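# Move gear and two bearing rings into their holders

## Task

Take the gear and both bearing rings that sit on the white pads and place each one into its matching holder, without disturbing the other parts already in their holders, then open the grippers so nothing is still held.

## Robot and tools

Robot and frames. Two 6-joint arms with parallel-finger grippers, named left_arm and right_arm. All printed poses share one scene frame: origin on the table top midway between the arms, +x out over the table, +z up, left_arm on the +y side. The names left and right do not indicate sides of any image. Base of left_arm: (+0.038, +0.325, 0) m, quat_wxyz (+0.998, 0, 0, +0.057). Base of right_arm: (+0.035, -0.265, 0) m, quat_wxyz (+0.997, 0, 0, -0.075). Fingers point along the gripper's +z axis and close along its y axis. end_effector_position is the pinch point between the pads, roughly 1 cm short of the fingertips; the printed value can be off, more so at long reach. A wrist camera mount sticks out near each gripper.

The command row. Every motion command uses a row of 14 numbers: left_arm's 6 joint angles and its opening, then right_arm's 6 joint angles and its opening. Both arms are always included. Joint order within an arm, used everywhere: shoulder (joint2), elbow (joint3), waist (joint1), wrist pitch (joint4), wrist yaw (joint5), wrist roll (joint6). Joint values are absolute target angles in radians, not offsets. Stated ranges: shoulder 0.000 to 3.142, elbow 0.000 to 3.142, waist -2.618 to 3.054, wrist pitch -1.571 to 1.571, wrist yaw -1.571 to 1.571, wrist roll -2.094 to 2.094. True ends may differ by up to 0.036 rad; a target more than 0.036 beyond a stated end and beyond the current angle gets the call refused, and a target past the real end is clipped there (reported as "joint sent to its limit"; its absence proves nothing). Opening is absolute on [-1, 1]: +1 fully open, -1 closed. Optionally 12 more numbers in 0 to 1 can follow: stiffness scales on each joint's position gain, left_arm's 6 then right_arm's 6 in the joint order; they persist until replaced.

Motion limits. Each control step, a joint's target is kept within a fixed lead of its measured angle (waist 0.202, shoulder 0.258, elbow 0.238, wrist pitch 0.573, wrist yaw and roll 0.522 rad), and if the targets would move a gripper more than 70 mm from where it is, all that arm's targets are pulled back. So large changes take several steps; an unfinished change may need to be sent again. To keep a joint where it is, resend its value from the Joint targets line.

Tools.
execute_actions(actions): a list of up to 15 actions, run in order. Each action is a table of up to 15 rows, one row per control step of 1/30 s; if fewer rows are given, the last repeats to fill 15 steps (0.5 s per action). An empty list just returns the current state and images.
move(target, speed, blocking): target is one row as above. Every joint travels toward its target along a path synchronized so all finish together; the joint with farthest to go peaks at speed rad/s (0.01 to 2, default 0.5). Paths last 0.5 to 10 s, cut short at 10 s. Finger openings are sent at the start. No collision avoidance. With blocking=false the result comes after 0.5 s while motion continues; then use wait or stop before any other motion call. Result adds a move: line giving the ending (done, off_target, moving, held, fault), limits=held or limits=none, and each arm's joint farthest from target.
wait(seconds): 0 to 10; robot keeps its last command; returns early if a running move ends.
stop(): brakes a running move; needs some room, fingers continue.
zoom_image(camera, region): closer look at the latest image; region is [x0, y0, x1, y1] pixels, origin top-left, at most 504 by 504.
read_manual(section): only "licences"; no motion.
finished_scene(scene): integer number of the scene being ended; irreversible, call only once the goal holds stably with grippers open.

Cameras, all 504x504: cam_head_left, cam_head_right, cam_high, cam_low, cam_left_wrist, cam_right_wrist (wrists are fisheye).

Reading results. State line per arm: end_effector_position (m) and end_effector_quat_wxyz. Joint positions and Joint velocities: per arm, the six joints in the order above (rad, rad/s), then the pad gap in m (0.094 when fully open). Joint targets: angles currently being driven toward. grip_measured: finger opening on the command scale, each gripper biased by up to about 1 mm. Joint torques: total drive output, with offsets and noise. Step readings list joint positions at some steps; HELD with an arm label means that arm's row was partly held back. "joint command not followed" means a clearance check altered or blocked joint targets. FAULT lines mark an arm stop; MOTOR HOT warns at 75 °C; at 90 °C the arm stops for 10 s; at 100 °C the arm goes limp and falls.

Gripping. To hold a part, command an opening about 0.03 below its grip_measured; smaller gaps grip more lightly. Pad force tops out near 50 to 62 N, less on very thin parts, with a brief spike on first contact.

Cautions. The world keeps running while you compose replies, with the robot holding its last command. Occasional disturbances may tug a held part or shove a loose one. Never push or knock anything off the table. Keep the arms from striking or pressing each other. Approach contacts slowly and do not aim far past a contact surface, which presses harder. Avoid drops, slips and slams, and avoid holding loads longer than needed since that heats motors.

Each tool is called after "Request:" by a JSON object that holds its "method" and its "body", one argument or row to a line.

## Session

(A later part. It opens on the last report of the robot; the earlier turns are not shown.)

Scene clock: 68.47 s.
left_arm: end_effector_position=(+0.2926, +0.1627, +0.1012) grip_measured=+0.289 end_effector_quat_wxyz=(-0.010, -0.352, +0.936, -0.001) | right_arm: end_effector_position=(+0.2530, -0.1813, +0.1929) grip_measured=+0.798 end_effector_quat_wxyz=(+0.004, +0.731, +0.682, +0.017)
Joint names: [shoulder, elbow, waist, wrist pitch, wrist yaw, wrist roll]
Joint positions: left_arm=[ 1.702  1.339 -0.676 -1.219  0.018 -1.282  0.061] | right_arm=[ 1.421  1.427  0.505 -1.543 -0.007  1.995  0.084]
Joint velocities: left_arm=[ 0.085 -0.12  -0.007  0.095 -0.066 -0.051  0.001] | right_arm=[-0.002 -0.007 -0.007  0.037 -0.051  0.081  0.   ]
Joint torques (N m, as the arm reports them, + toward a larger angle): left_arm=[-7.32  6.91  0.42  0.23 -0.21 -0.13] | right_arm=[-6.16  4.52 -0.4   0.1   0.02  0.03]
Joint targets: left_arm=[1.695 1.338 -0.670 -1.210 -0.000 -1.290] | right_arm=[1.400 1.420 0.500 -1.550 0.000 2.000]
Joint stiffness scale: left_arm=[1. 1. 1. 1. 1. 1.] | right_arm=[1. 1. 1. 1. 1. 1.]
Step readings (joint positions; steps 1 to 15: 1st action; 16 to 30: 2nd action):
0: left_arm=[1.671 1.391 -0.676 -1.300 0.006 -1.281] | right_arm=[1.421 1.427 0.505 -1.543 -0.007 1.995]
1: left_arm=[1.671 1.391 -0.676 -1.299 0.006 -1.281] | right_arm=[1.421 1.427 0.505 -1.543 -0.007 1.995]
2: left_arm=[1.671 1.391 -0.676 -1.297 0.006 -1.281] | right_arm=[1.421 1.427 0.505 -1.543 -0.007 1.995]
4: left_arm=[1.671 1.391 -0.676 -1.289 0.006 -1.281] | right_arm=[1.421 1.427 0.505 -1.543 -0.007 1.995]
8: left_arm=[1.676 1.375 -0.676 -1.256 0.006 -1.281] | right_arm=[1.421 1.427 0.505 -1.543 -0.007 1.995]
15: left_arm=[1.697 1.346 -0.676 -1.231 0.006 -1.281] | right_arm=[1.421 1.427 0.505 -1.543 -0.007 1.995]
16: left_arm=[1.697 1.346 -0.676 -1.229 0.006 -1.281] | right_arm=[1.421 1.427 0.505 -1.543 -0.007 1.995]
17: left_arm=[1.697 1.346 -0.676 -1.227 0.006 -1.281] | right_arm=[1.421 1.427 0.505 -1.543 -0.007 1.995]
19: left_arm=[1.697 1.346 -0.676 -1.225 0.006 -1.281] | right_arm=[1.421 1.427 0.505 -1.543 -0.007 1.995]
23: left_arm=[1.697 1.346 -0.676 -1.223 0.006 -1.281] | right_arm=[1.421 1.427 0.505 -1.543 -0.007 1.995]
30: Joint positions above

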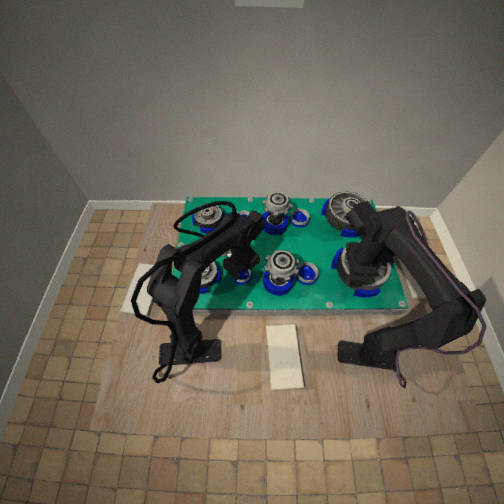

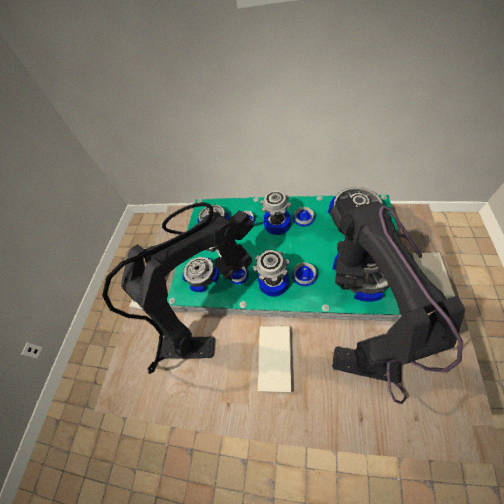

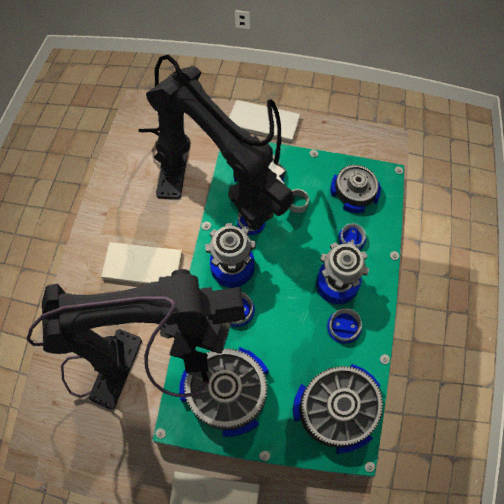

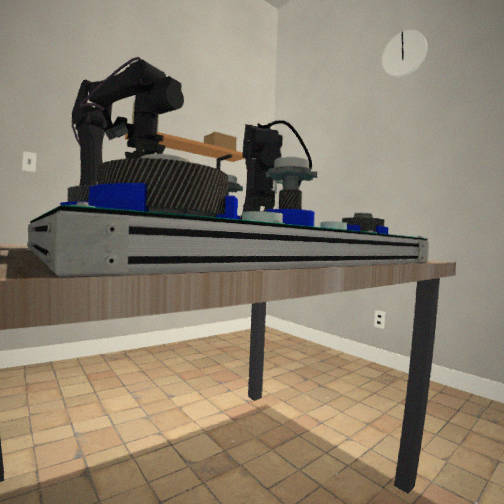

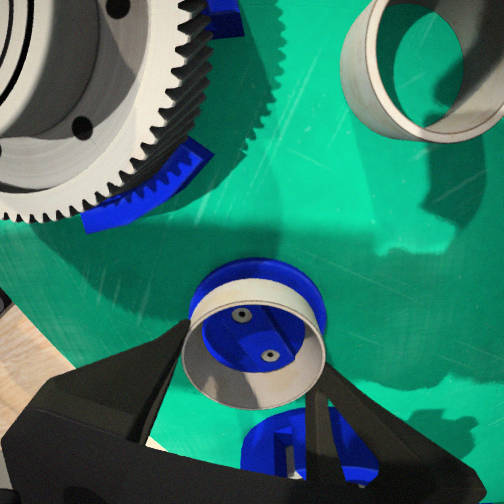

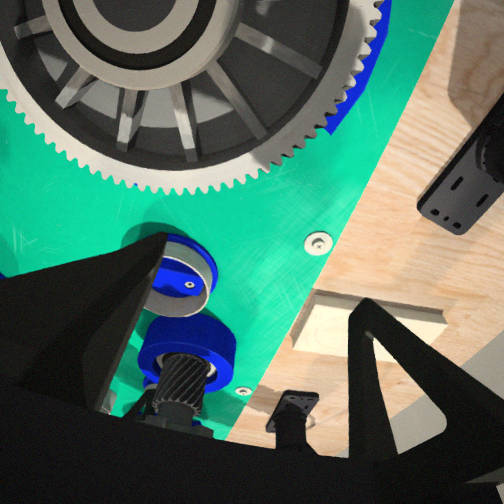

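A tug seems to be happening; re-check.

Request:
{"method": "execute_actions", "body": {
  "actions": []
}}

Request:
{"method": "zoom_image", "body": {
  "camera": "cam_left_wrist",
  "region": [160, 240, 340, 420]
}}

Scene clock: 68.63 s.
left_arm: end_effector_position=(+0.2926, +0.1624, +0.0951) grip_measured=+0.289 end_effector_quat_wxyz=(-0.014, -0.352, +0.936, +0.003) | right_arm: end_effector_position=(+0.2530, -0.1813, +0.1929) grip_measured=+0.798 end_effector_quat_wxyz=(+0.004, +0.731, +0.682, +0.017)
Joint names: [shoulder, elbow, waist, wrist pitch, wrist yaw, wrist roll]
Joint positions: left_arm=[ 1.716  1.331 -0.676 -1.208  0.02  -1.282  0.061] | right_arm=[ 1.421  1.427  0.505 -1.543 -0.007  1.995  0.084]
Joint velocities: left_arm=[ 0.007 -0.007  0.007  0.022 -0.051 -0.051 -0.   ] | right_arm=[ 0.007 -0.007 -0.012 -0.037  0.037  0.007 -0.001]
Joint torques (N m, as the arm reports them, + toward a larger angle): left_arm=[-8.1   7.07  0.49  0.28 -0.18 -0.12] | right_arm=[-6.17  4.55 -0.47  0.09  0.02  0.05]
Joint targets: left_arm=[1.695 1.338 -0.670 -1.210 -0.000 -1.290] | right_arm=[1.400 1.420 0.500 -1.550 0.000 2.000]
Joint stiffness scale: left_arm=[1. 1. 1. 1. 1. 1.] | right_arm=[1. 1. 1. 1. 1. 1.]

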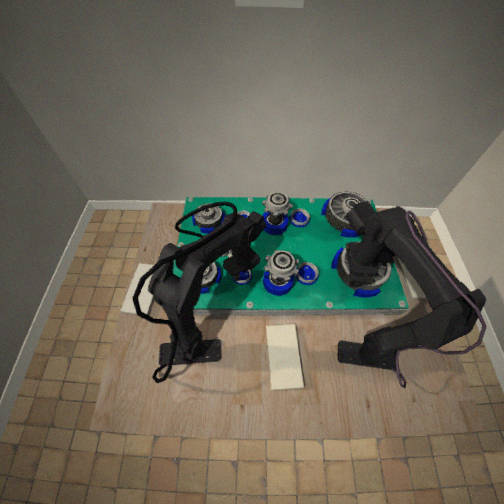

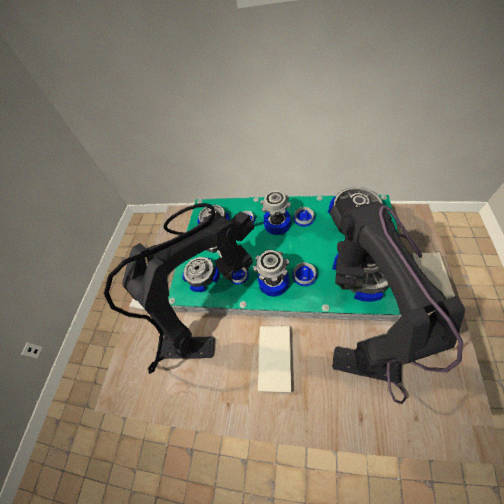

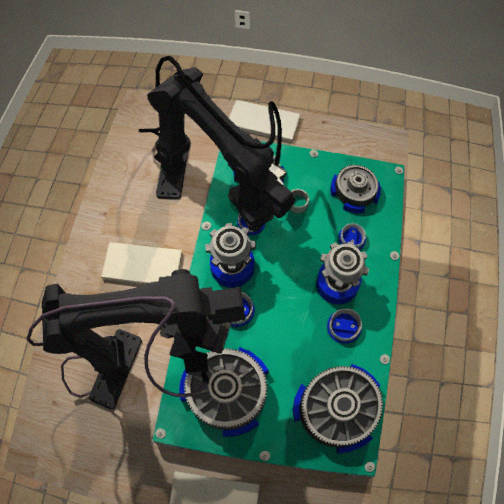

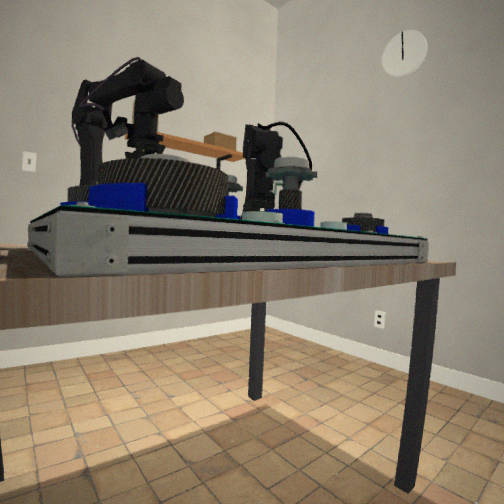

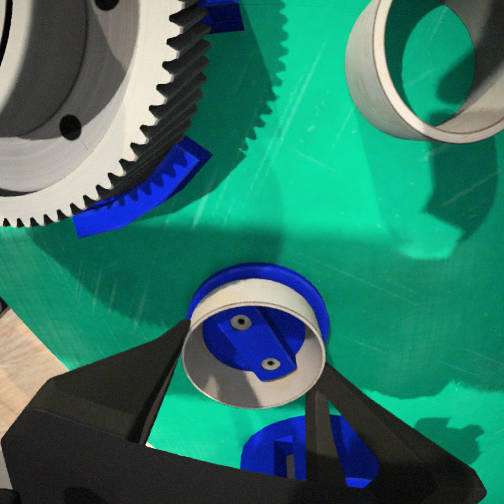

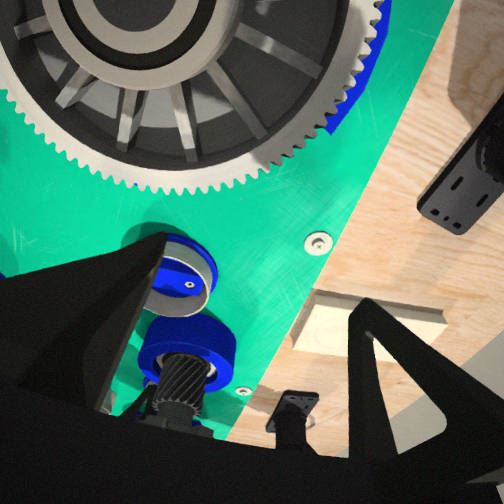

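Region (160, 240, 340, 420) of cam_left_wrist's 504x504 image, scaled by 2.800, with more detail than that image has.

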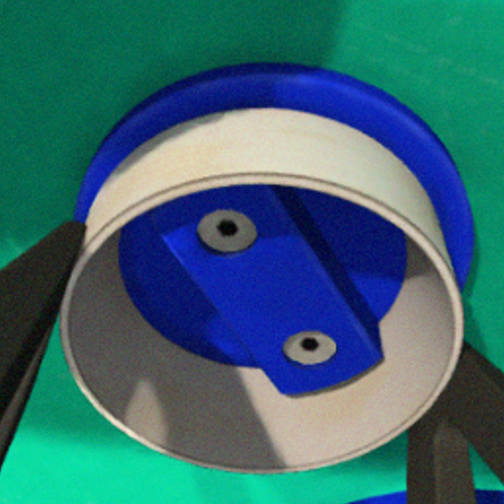

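Request:
{"method": "execute_actions", "body": {
  "actions": [
    [[1.71,1.33,-0.672,-1.208,0.01,-1.29,0.24,1.40,1.42,0.50,-1.55,0,2.0,0.8],[1.716,1.325,-0.672,-1.208,0.01,-1.29,0.24,1.40,1.42,0.50,-1.55,0,2.0,0.8],[1.72,1.322,-0.672,-1.208,0.01,-1.29,0.24,1.40,1.42,0.50,-1.55,0,2.0,0.8],[1.724,1.322,-0.672,-1.208,0.01,-1.29,0.24,1.40,1.42,0.50,-1.55,0,2.0,0.8]]
  ]
}}

Request:
{"method": "zoom_image", "body": {
  "camera": "cam_left_wrist",
  "region": [160, 240, 340, 420]
}}

Scene clock: 69.53 s.
left_arm: end_effector_position=(+0.2930, +0.1628, +0.0951) grip_measured=+0.289 end_effector_quat_wxyz=(-0.013, -0.352, +0.936, +0.004) | right_arm: end_effector_position=(+0.2530, -0.1813, +0.1929) grip_measured=+0.798 end_effector_quat_wxyz=(+0.004, +0.731, +0.682, +0.017)
Joint names: [shoulder, elbow, waist, wrist pitch, wrist yaw, wrist roll]
Joint positions: left_arm=[ 1.716  1.331 -0.676 -1.207  0.017 -1.282  0.061] | right_arm=[ 1.421  1.427  0.505 -1.543 -0.007  1.995  0.084]
Joint velocities: left_arm=[-0.002  0.012  0.007 -0.022  0.051 -0.037  0.   ] | right_arm=[-0.012 -0.002 -0.012 -0.022  0.037  0.037 -0.001]
Joint torques (N m, as the arm reports them, + toward a larger angle): left_arm=[-5.88  5.62  0.35  0.3  -0.07 -0.11] | right_arm=[-6.14  4.53 -0.43  0.1   0.02  0.03]
Joint targets: left_arm=[1.724 1.322 -0.672 -1.208 0.010 -1.290] | right_arm=[1.400 1.420 0.500 -1.550 0.000 2.000]
Joint stiffness scale: left_arm=[1. 1. 1. 1. 1. 1.] | right_arm=[1. 1. 1. 1. 1. 1.]
Step readings (joint positions):
0: left_arm=[1.716 1.331 -0.676 -1.207 0.017 -1.282] | right_arm=[1.421 1.427 0.505 -1.543 -0.007 1.995]
1: left_arm=[1.716 1.331 -0.676 -1.207 0.017 -1.282] | right_arm=[1.421 1.427 0.505 -1.543 -0.007 1.995]
2: left_arm=[1.716 1.331 -0.676 -1.207 0.017 -1.282] | right_arm=[1.421 1.427 0.505 -1.543 -0.007 1.995]
4: left_arm=[1.716 1.331 -0.676 -1.207 0.017 -1.282] | right_arm=[1.421 1.427 0.505 -1.543 -0.007 1.995]
8: left_arm=[1.716 1.331 -0.676 -1.207 0.017 -1.282] | right_arm=[1.421 1.427 0.505 -1.543 -0.007 1.995]
15: Joint positions above

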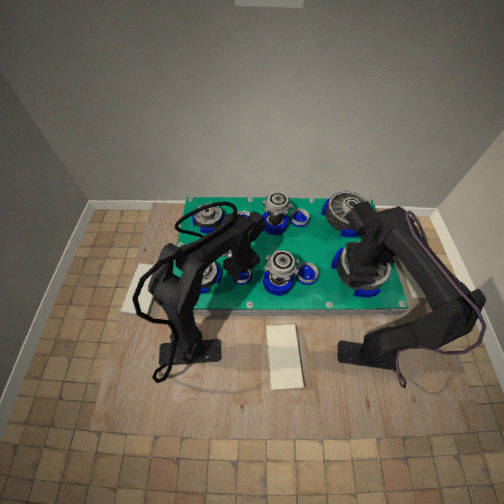

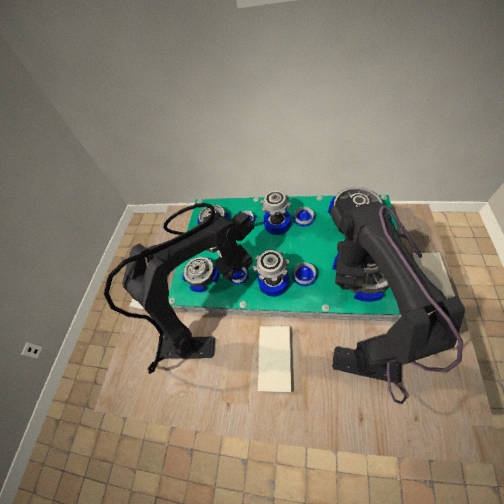

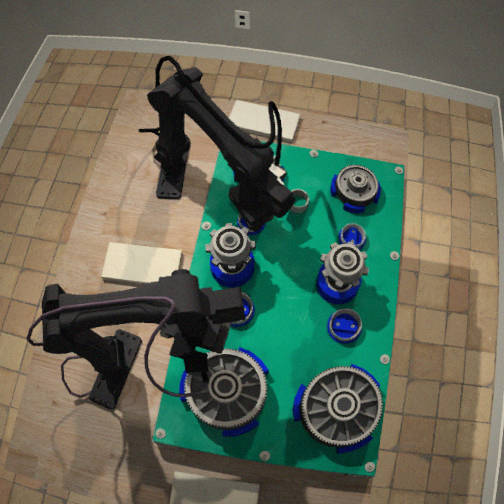

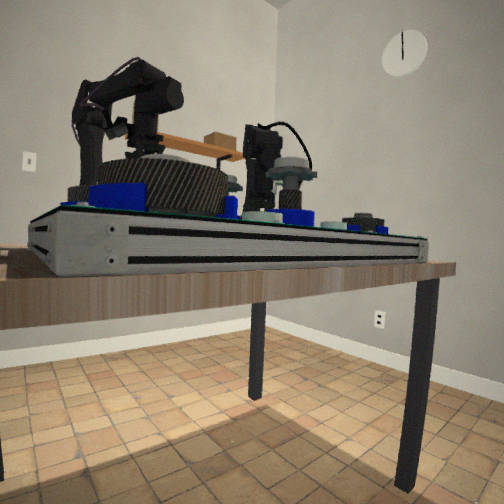

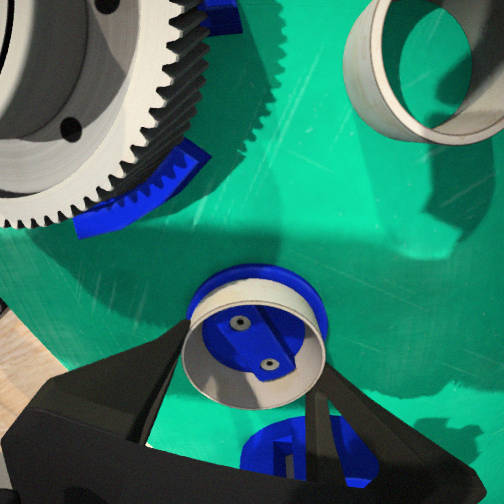

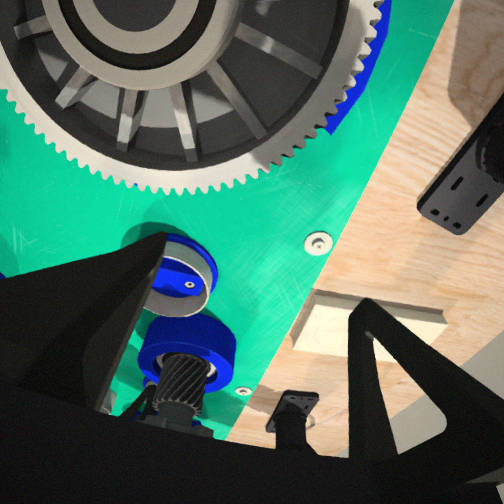

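Region (160, 240, 340, 420) of cam_left_wrist's 504x504 image, scaled by 2.800, with more detail than that image has.

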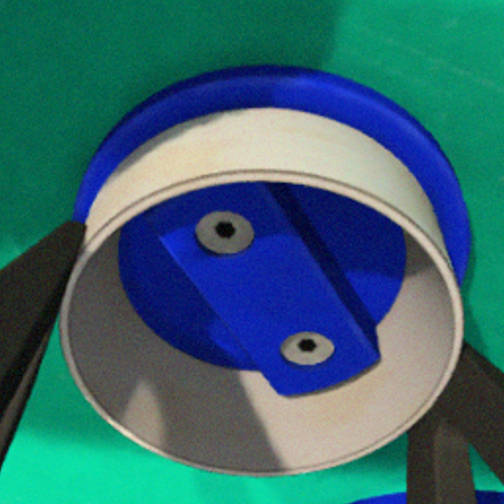

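Seated. Release and lift.

Request:
{"method": "execute_actions", "body": {
  "actions": [
    [[1.715,1.33,-0.672,-1.208,0.01,-1.29,0.28,1.40,1.42,0.50,-1.55,0,2.0,0.8],[1.715,1.33,-0.672,-1.208,0.01,-1.29,0.33,1.40,1.42,0.50,-1.55,0,2.0,0.8],[1.715,1.33,-0.672,-1.208,0.01,-1.29,0.4,1.40,1.42,0.50,-1.55,0,2.0,0.8],[1.715,1.33,-0.672,-1.208,0.01,-1.29,0.5,1.40,1.42,0.50,-1.55,0,2.0,0.8],[1.715,1.33,-0.672,-1.208,0.01,-1.29,0.6,1.40,1.42,0.50,-1.55,0,2.0,0.8],[1.715,1.34,-0.672,-1.208,0.01,-1.29,0.6,1.40,1.42,0.50,-1.55,0,2.0,0.8],[1.715,1.35,-0.672,-1.215,0.01,-1.29,0.6,1.40,1.42,0.50,-1.55,0,2.0,0.8],[1.715,1.36,-0.672,-1.222,0.01,-1.29,0.6,1.40,1.42,0.50,-1.55,0,2.0,0.8],[1.715,1.372,-0.672,-1.232,0.01,-1.29,0.6,1.40,1.42,0.50,-1.55,0,2.0,0.8],[1.715,1.384,-0.672,-1.244,0.01,-1.29,0.6,1.40,1.42,0.50,-1.55,0,2.0,0.8],[1.715,1.396,-0.672,-1.256,0.01,-1.29,0.6,1.40,1.42,0.50,-1.55,0,2.0,0.8],[1.715,1.408,-0.672,-1.268,0.01,-1.29,0.6,1.40,1.42,0.50,-1.55,0,2.0,0.8],[1.715,1.42,-0.672,-1.28,0.01,-1.29,0.6,1.40,1.42,0.50,-1.55,0,2.0,0.8],[1.715,1.432,-0.672,-1.292,0.01,-1.29,0.6,1.40,1.42,0.50,-1.55,0,2.0,0.8],[1.715,1.444,-0.672,-1.304,0.01,-1.29,0.6,1.40,1.42,0.50,-1.55,0,2.0,0.8]],
    [[1.715,1.456,-0.672,-1.316,0.01,-1.29,0.6,1.40,1.42,0.50,-1.55,0,2.0,0.8],[1.71,1.468,-0.672,-1.328,0.01,-1.29,0.6,1.40,1.42,0.50,-1.55,0,2.0,0.8],[1.70,1.48,-0.672,-1.34,0.01,-1.29,0.6,1.40,1.42,0.50,-1.55,0,2.0,0.8],[1.69,1.49,-0.672,-1.352,0.01,-1.29,0.6,1.40,1.42,0.50,-1.55,0,2.0,0.8],[1.68,1.50,-0.672,-1.364,0.01,-1.29,0.6,1.40,1.42,0.50,-1.55,0,2.0,0.8],[1.67,1.50,-0.672,-1.376,0.01,-1.29,0.6,1.40,1.42,0.50,-1.55,0,2.0,0.8],[1.66,1.50,-0.672,-1.388,0.01,-1.29,0.6,1.40,1.42,0.50,-1.55,0,2.0,0.8],[1.65,1.50,-0.672,-1.40,0.01,-1.29,0.6,1.40,1.42,0.50,-1.55,0,2.0,0.8]]
  ]
}}

Request:
{"method": "zoom_image", "body": {
  "camera": "cam_head_right",
  "region": [170, 230, 340, 320]
}}

Scene clock: 71.77 s.
left_arm: end_effector_position=(+0.2890, +0.1653, +0.1430) grip_measured=+0.599 end_effector_quat_wxyz=(-0.007, -0.352, +0.936, -0.005) | right_arm: end_effector_position=(+0.2530, -0.1813, +0.1929) grip_measured=+0.798 end_effector_quat_wxyz=(+0.004, +0.731, +0.682, +0.017)
Joint names: [shoulder, elbow, waist, wrist pitch, wrist yaw, wrist roll]
Joint positions: left_arm=[ 1.669  1.469 -0.676 -1.371  0.017 -1.282  0.075] | right_arm=[ 1.421  1.427  0.505 -1.543 -0.007  1.995  0.084]
Joint velocities: left_arm=[-0.022 -0.027  0.002 -0.051  0.022 -0.066 -0.002] | right_arm=[-0.012 -0.007 -0.007 -0.037  0.007 -0.007 -0.001]
Joint torques (N m, as the arm reports them, + toward a larger angle): left_arm=[-7.6   9.26  0.41  0.13 -0.06 -0.13] | right_arm=[-6.2   4.51 -0.43  0.1   0.02  0.04]
Joint targets: left_arm=[1.650 1.500 -0.672 -1.400 0.010 -1.290] | right_arm=[1.400 1.420 0.500 -1.550 -0.000 2.000]
Joint stiffness scale: left_arm=[1. 1. 1. 1. 1. 1.] | right_arm=[1. 1. 1. 1. 1. 1.]
Step readings (joint positions; steps 1 to 15: 1st action; 16 to 30: 2nd action):
0: left_arm=[1.716 1.331 -0.676 -1.207 0.017 -1.282] | right_arm=[1.421 1.427 0.505 -1.543 -0.007 1.995]
1: left_arm=[1.716 1.331 -0.676 -1.207 0.017 -1.282] | right_arm=[1.421 1.427 0.505 -1.543 -0.007 1.995]
2: left_arm=[1.716 1.331 -0.676 -1.207 0.017 -1.282] | right_arm=[1.421 1.427 0.505 -1.543 -0.007 1.995]
4: left_arm=[1.716 1.331 -0.676 -1.207 0.017 -1.282] | right_arm=[1.421 1.427 0.505 -1.543 -0.007 1.995]
8: left_arm=[1.716 1.331 -0.676 -1.207 0.017 -1.282] | right_arm=[1.421 1.427 0.505 -1.543 -0.007 1.995]
15: left_arm=[1.716 1.389 -0.676 -1.248 0.017 -1.282] | right_arm=[1.421 1.427 0.505 -1.543 -0.007 1.995]
16: left_arm=[1.716 1.403 -0.676 -1.256 0.017 -1.282] | right_arm=[1.421 1.427 0.505 -1.543 -0.007 1.995]
17: left_arm=[1.716 1.415 -0.676 -1.265 0.017 -1.282] | right_arm=[1.421 1.427 0.505 -1.543 -0.007 1.995]
19: left_arm=[1.716 1.439 -0.676 -1.285 0.017 -1.282] | right_arm=[1.421 1.427 0.505 -1.543 -0.007 1.995]
23: left_arm=[1.698 1.464 -0.676 -1.324 0.017 -1.282] | right_arm=[1.421 1.427 0.505 -1.543 -0.007 1.995]
30: Joint positions above

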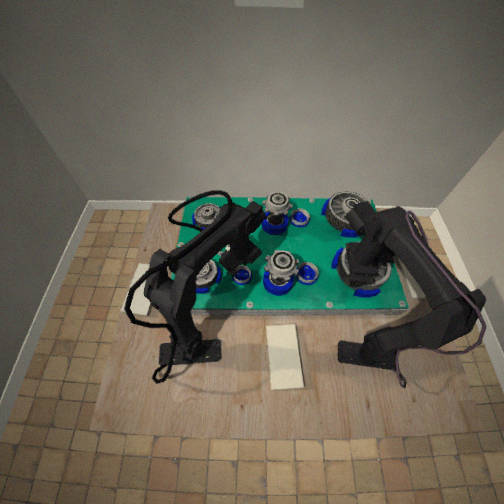

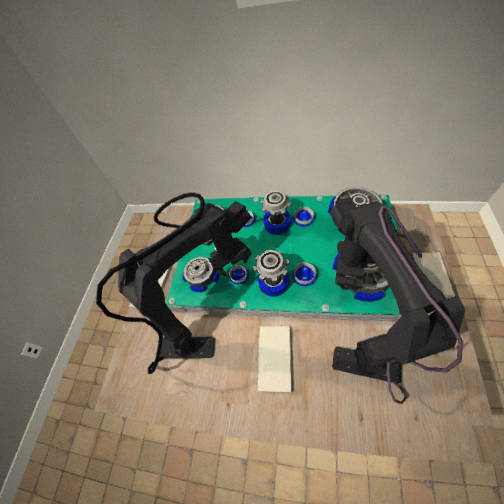

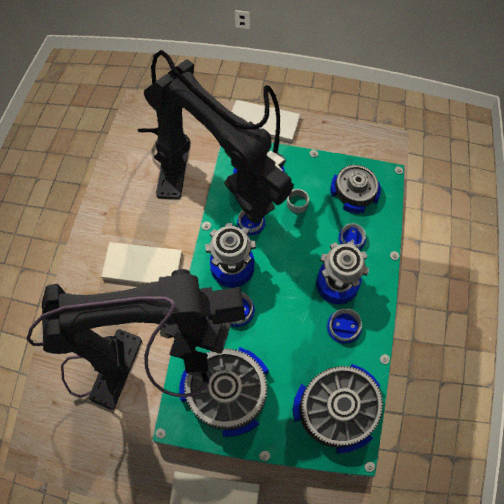

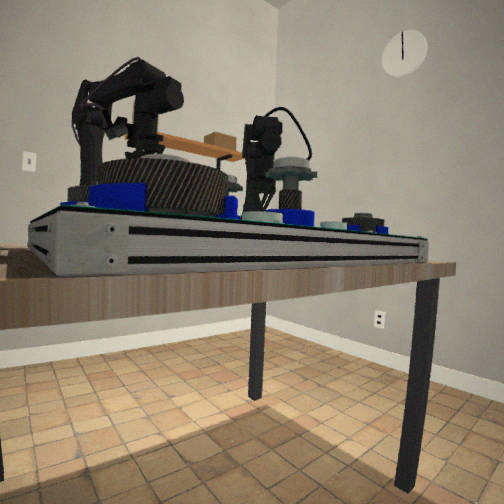

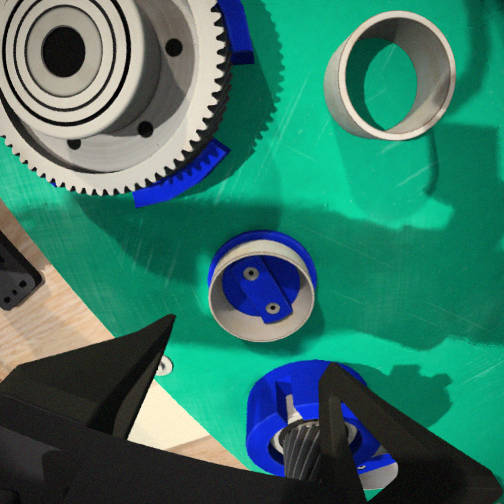

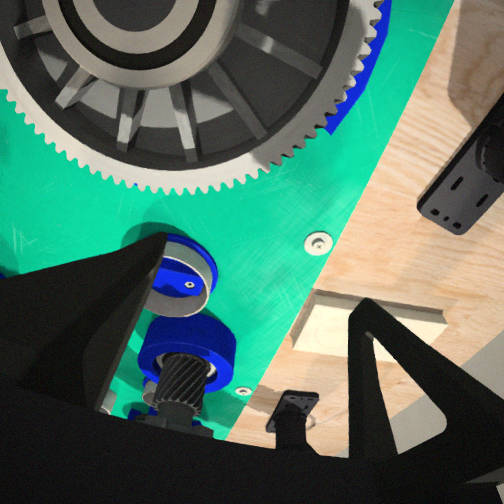

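Region (170, 230, 340, 320) of cam_head_right's 504x504 image, scaled by 2.965, with more detail than that image has; it fills the top 267 rows of this view, and the rest is white.

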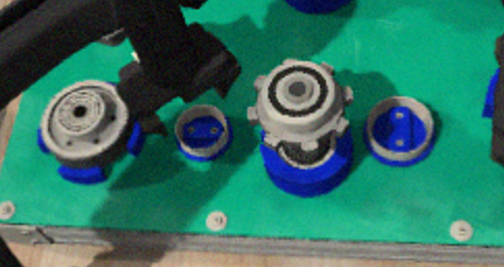

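Request:
{"method": "finished_scene", "body": {
  "scene": 2
}}

The scene is finished: the task was done.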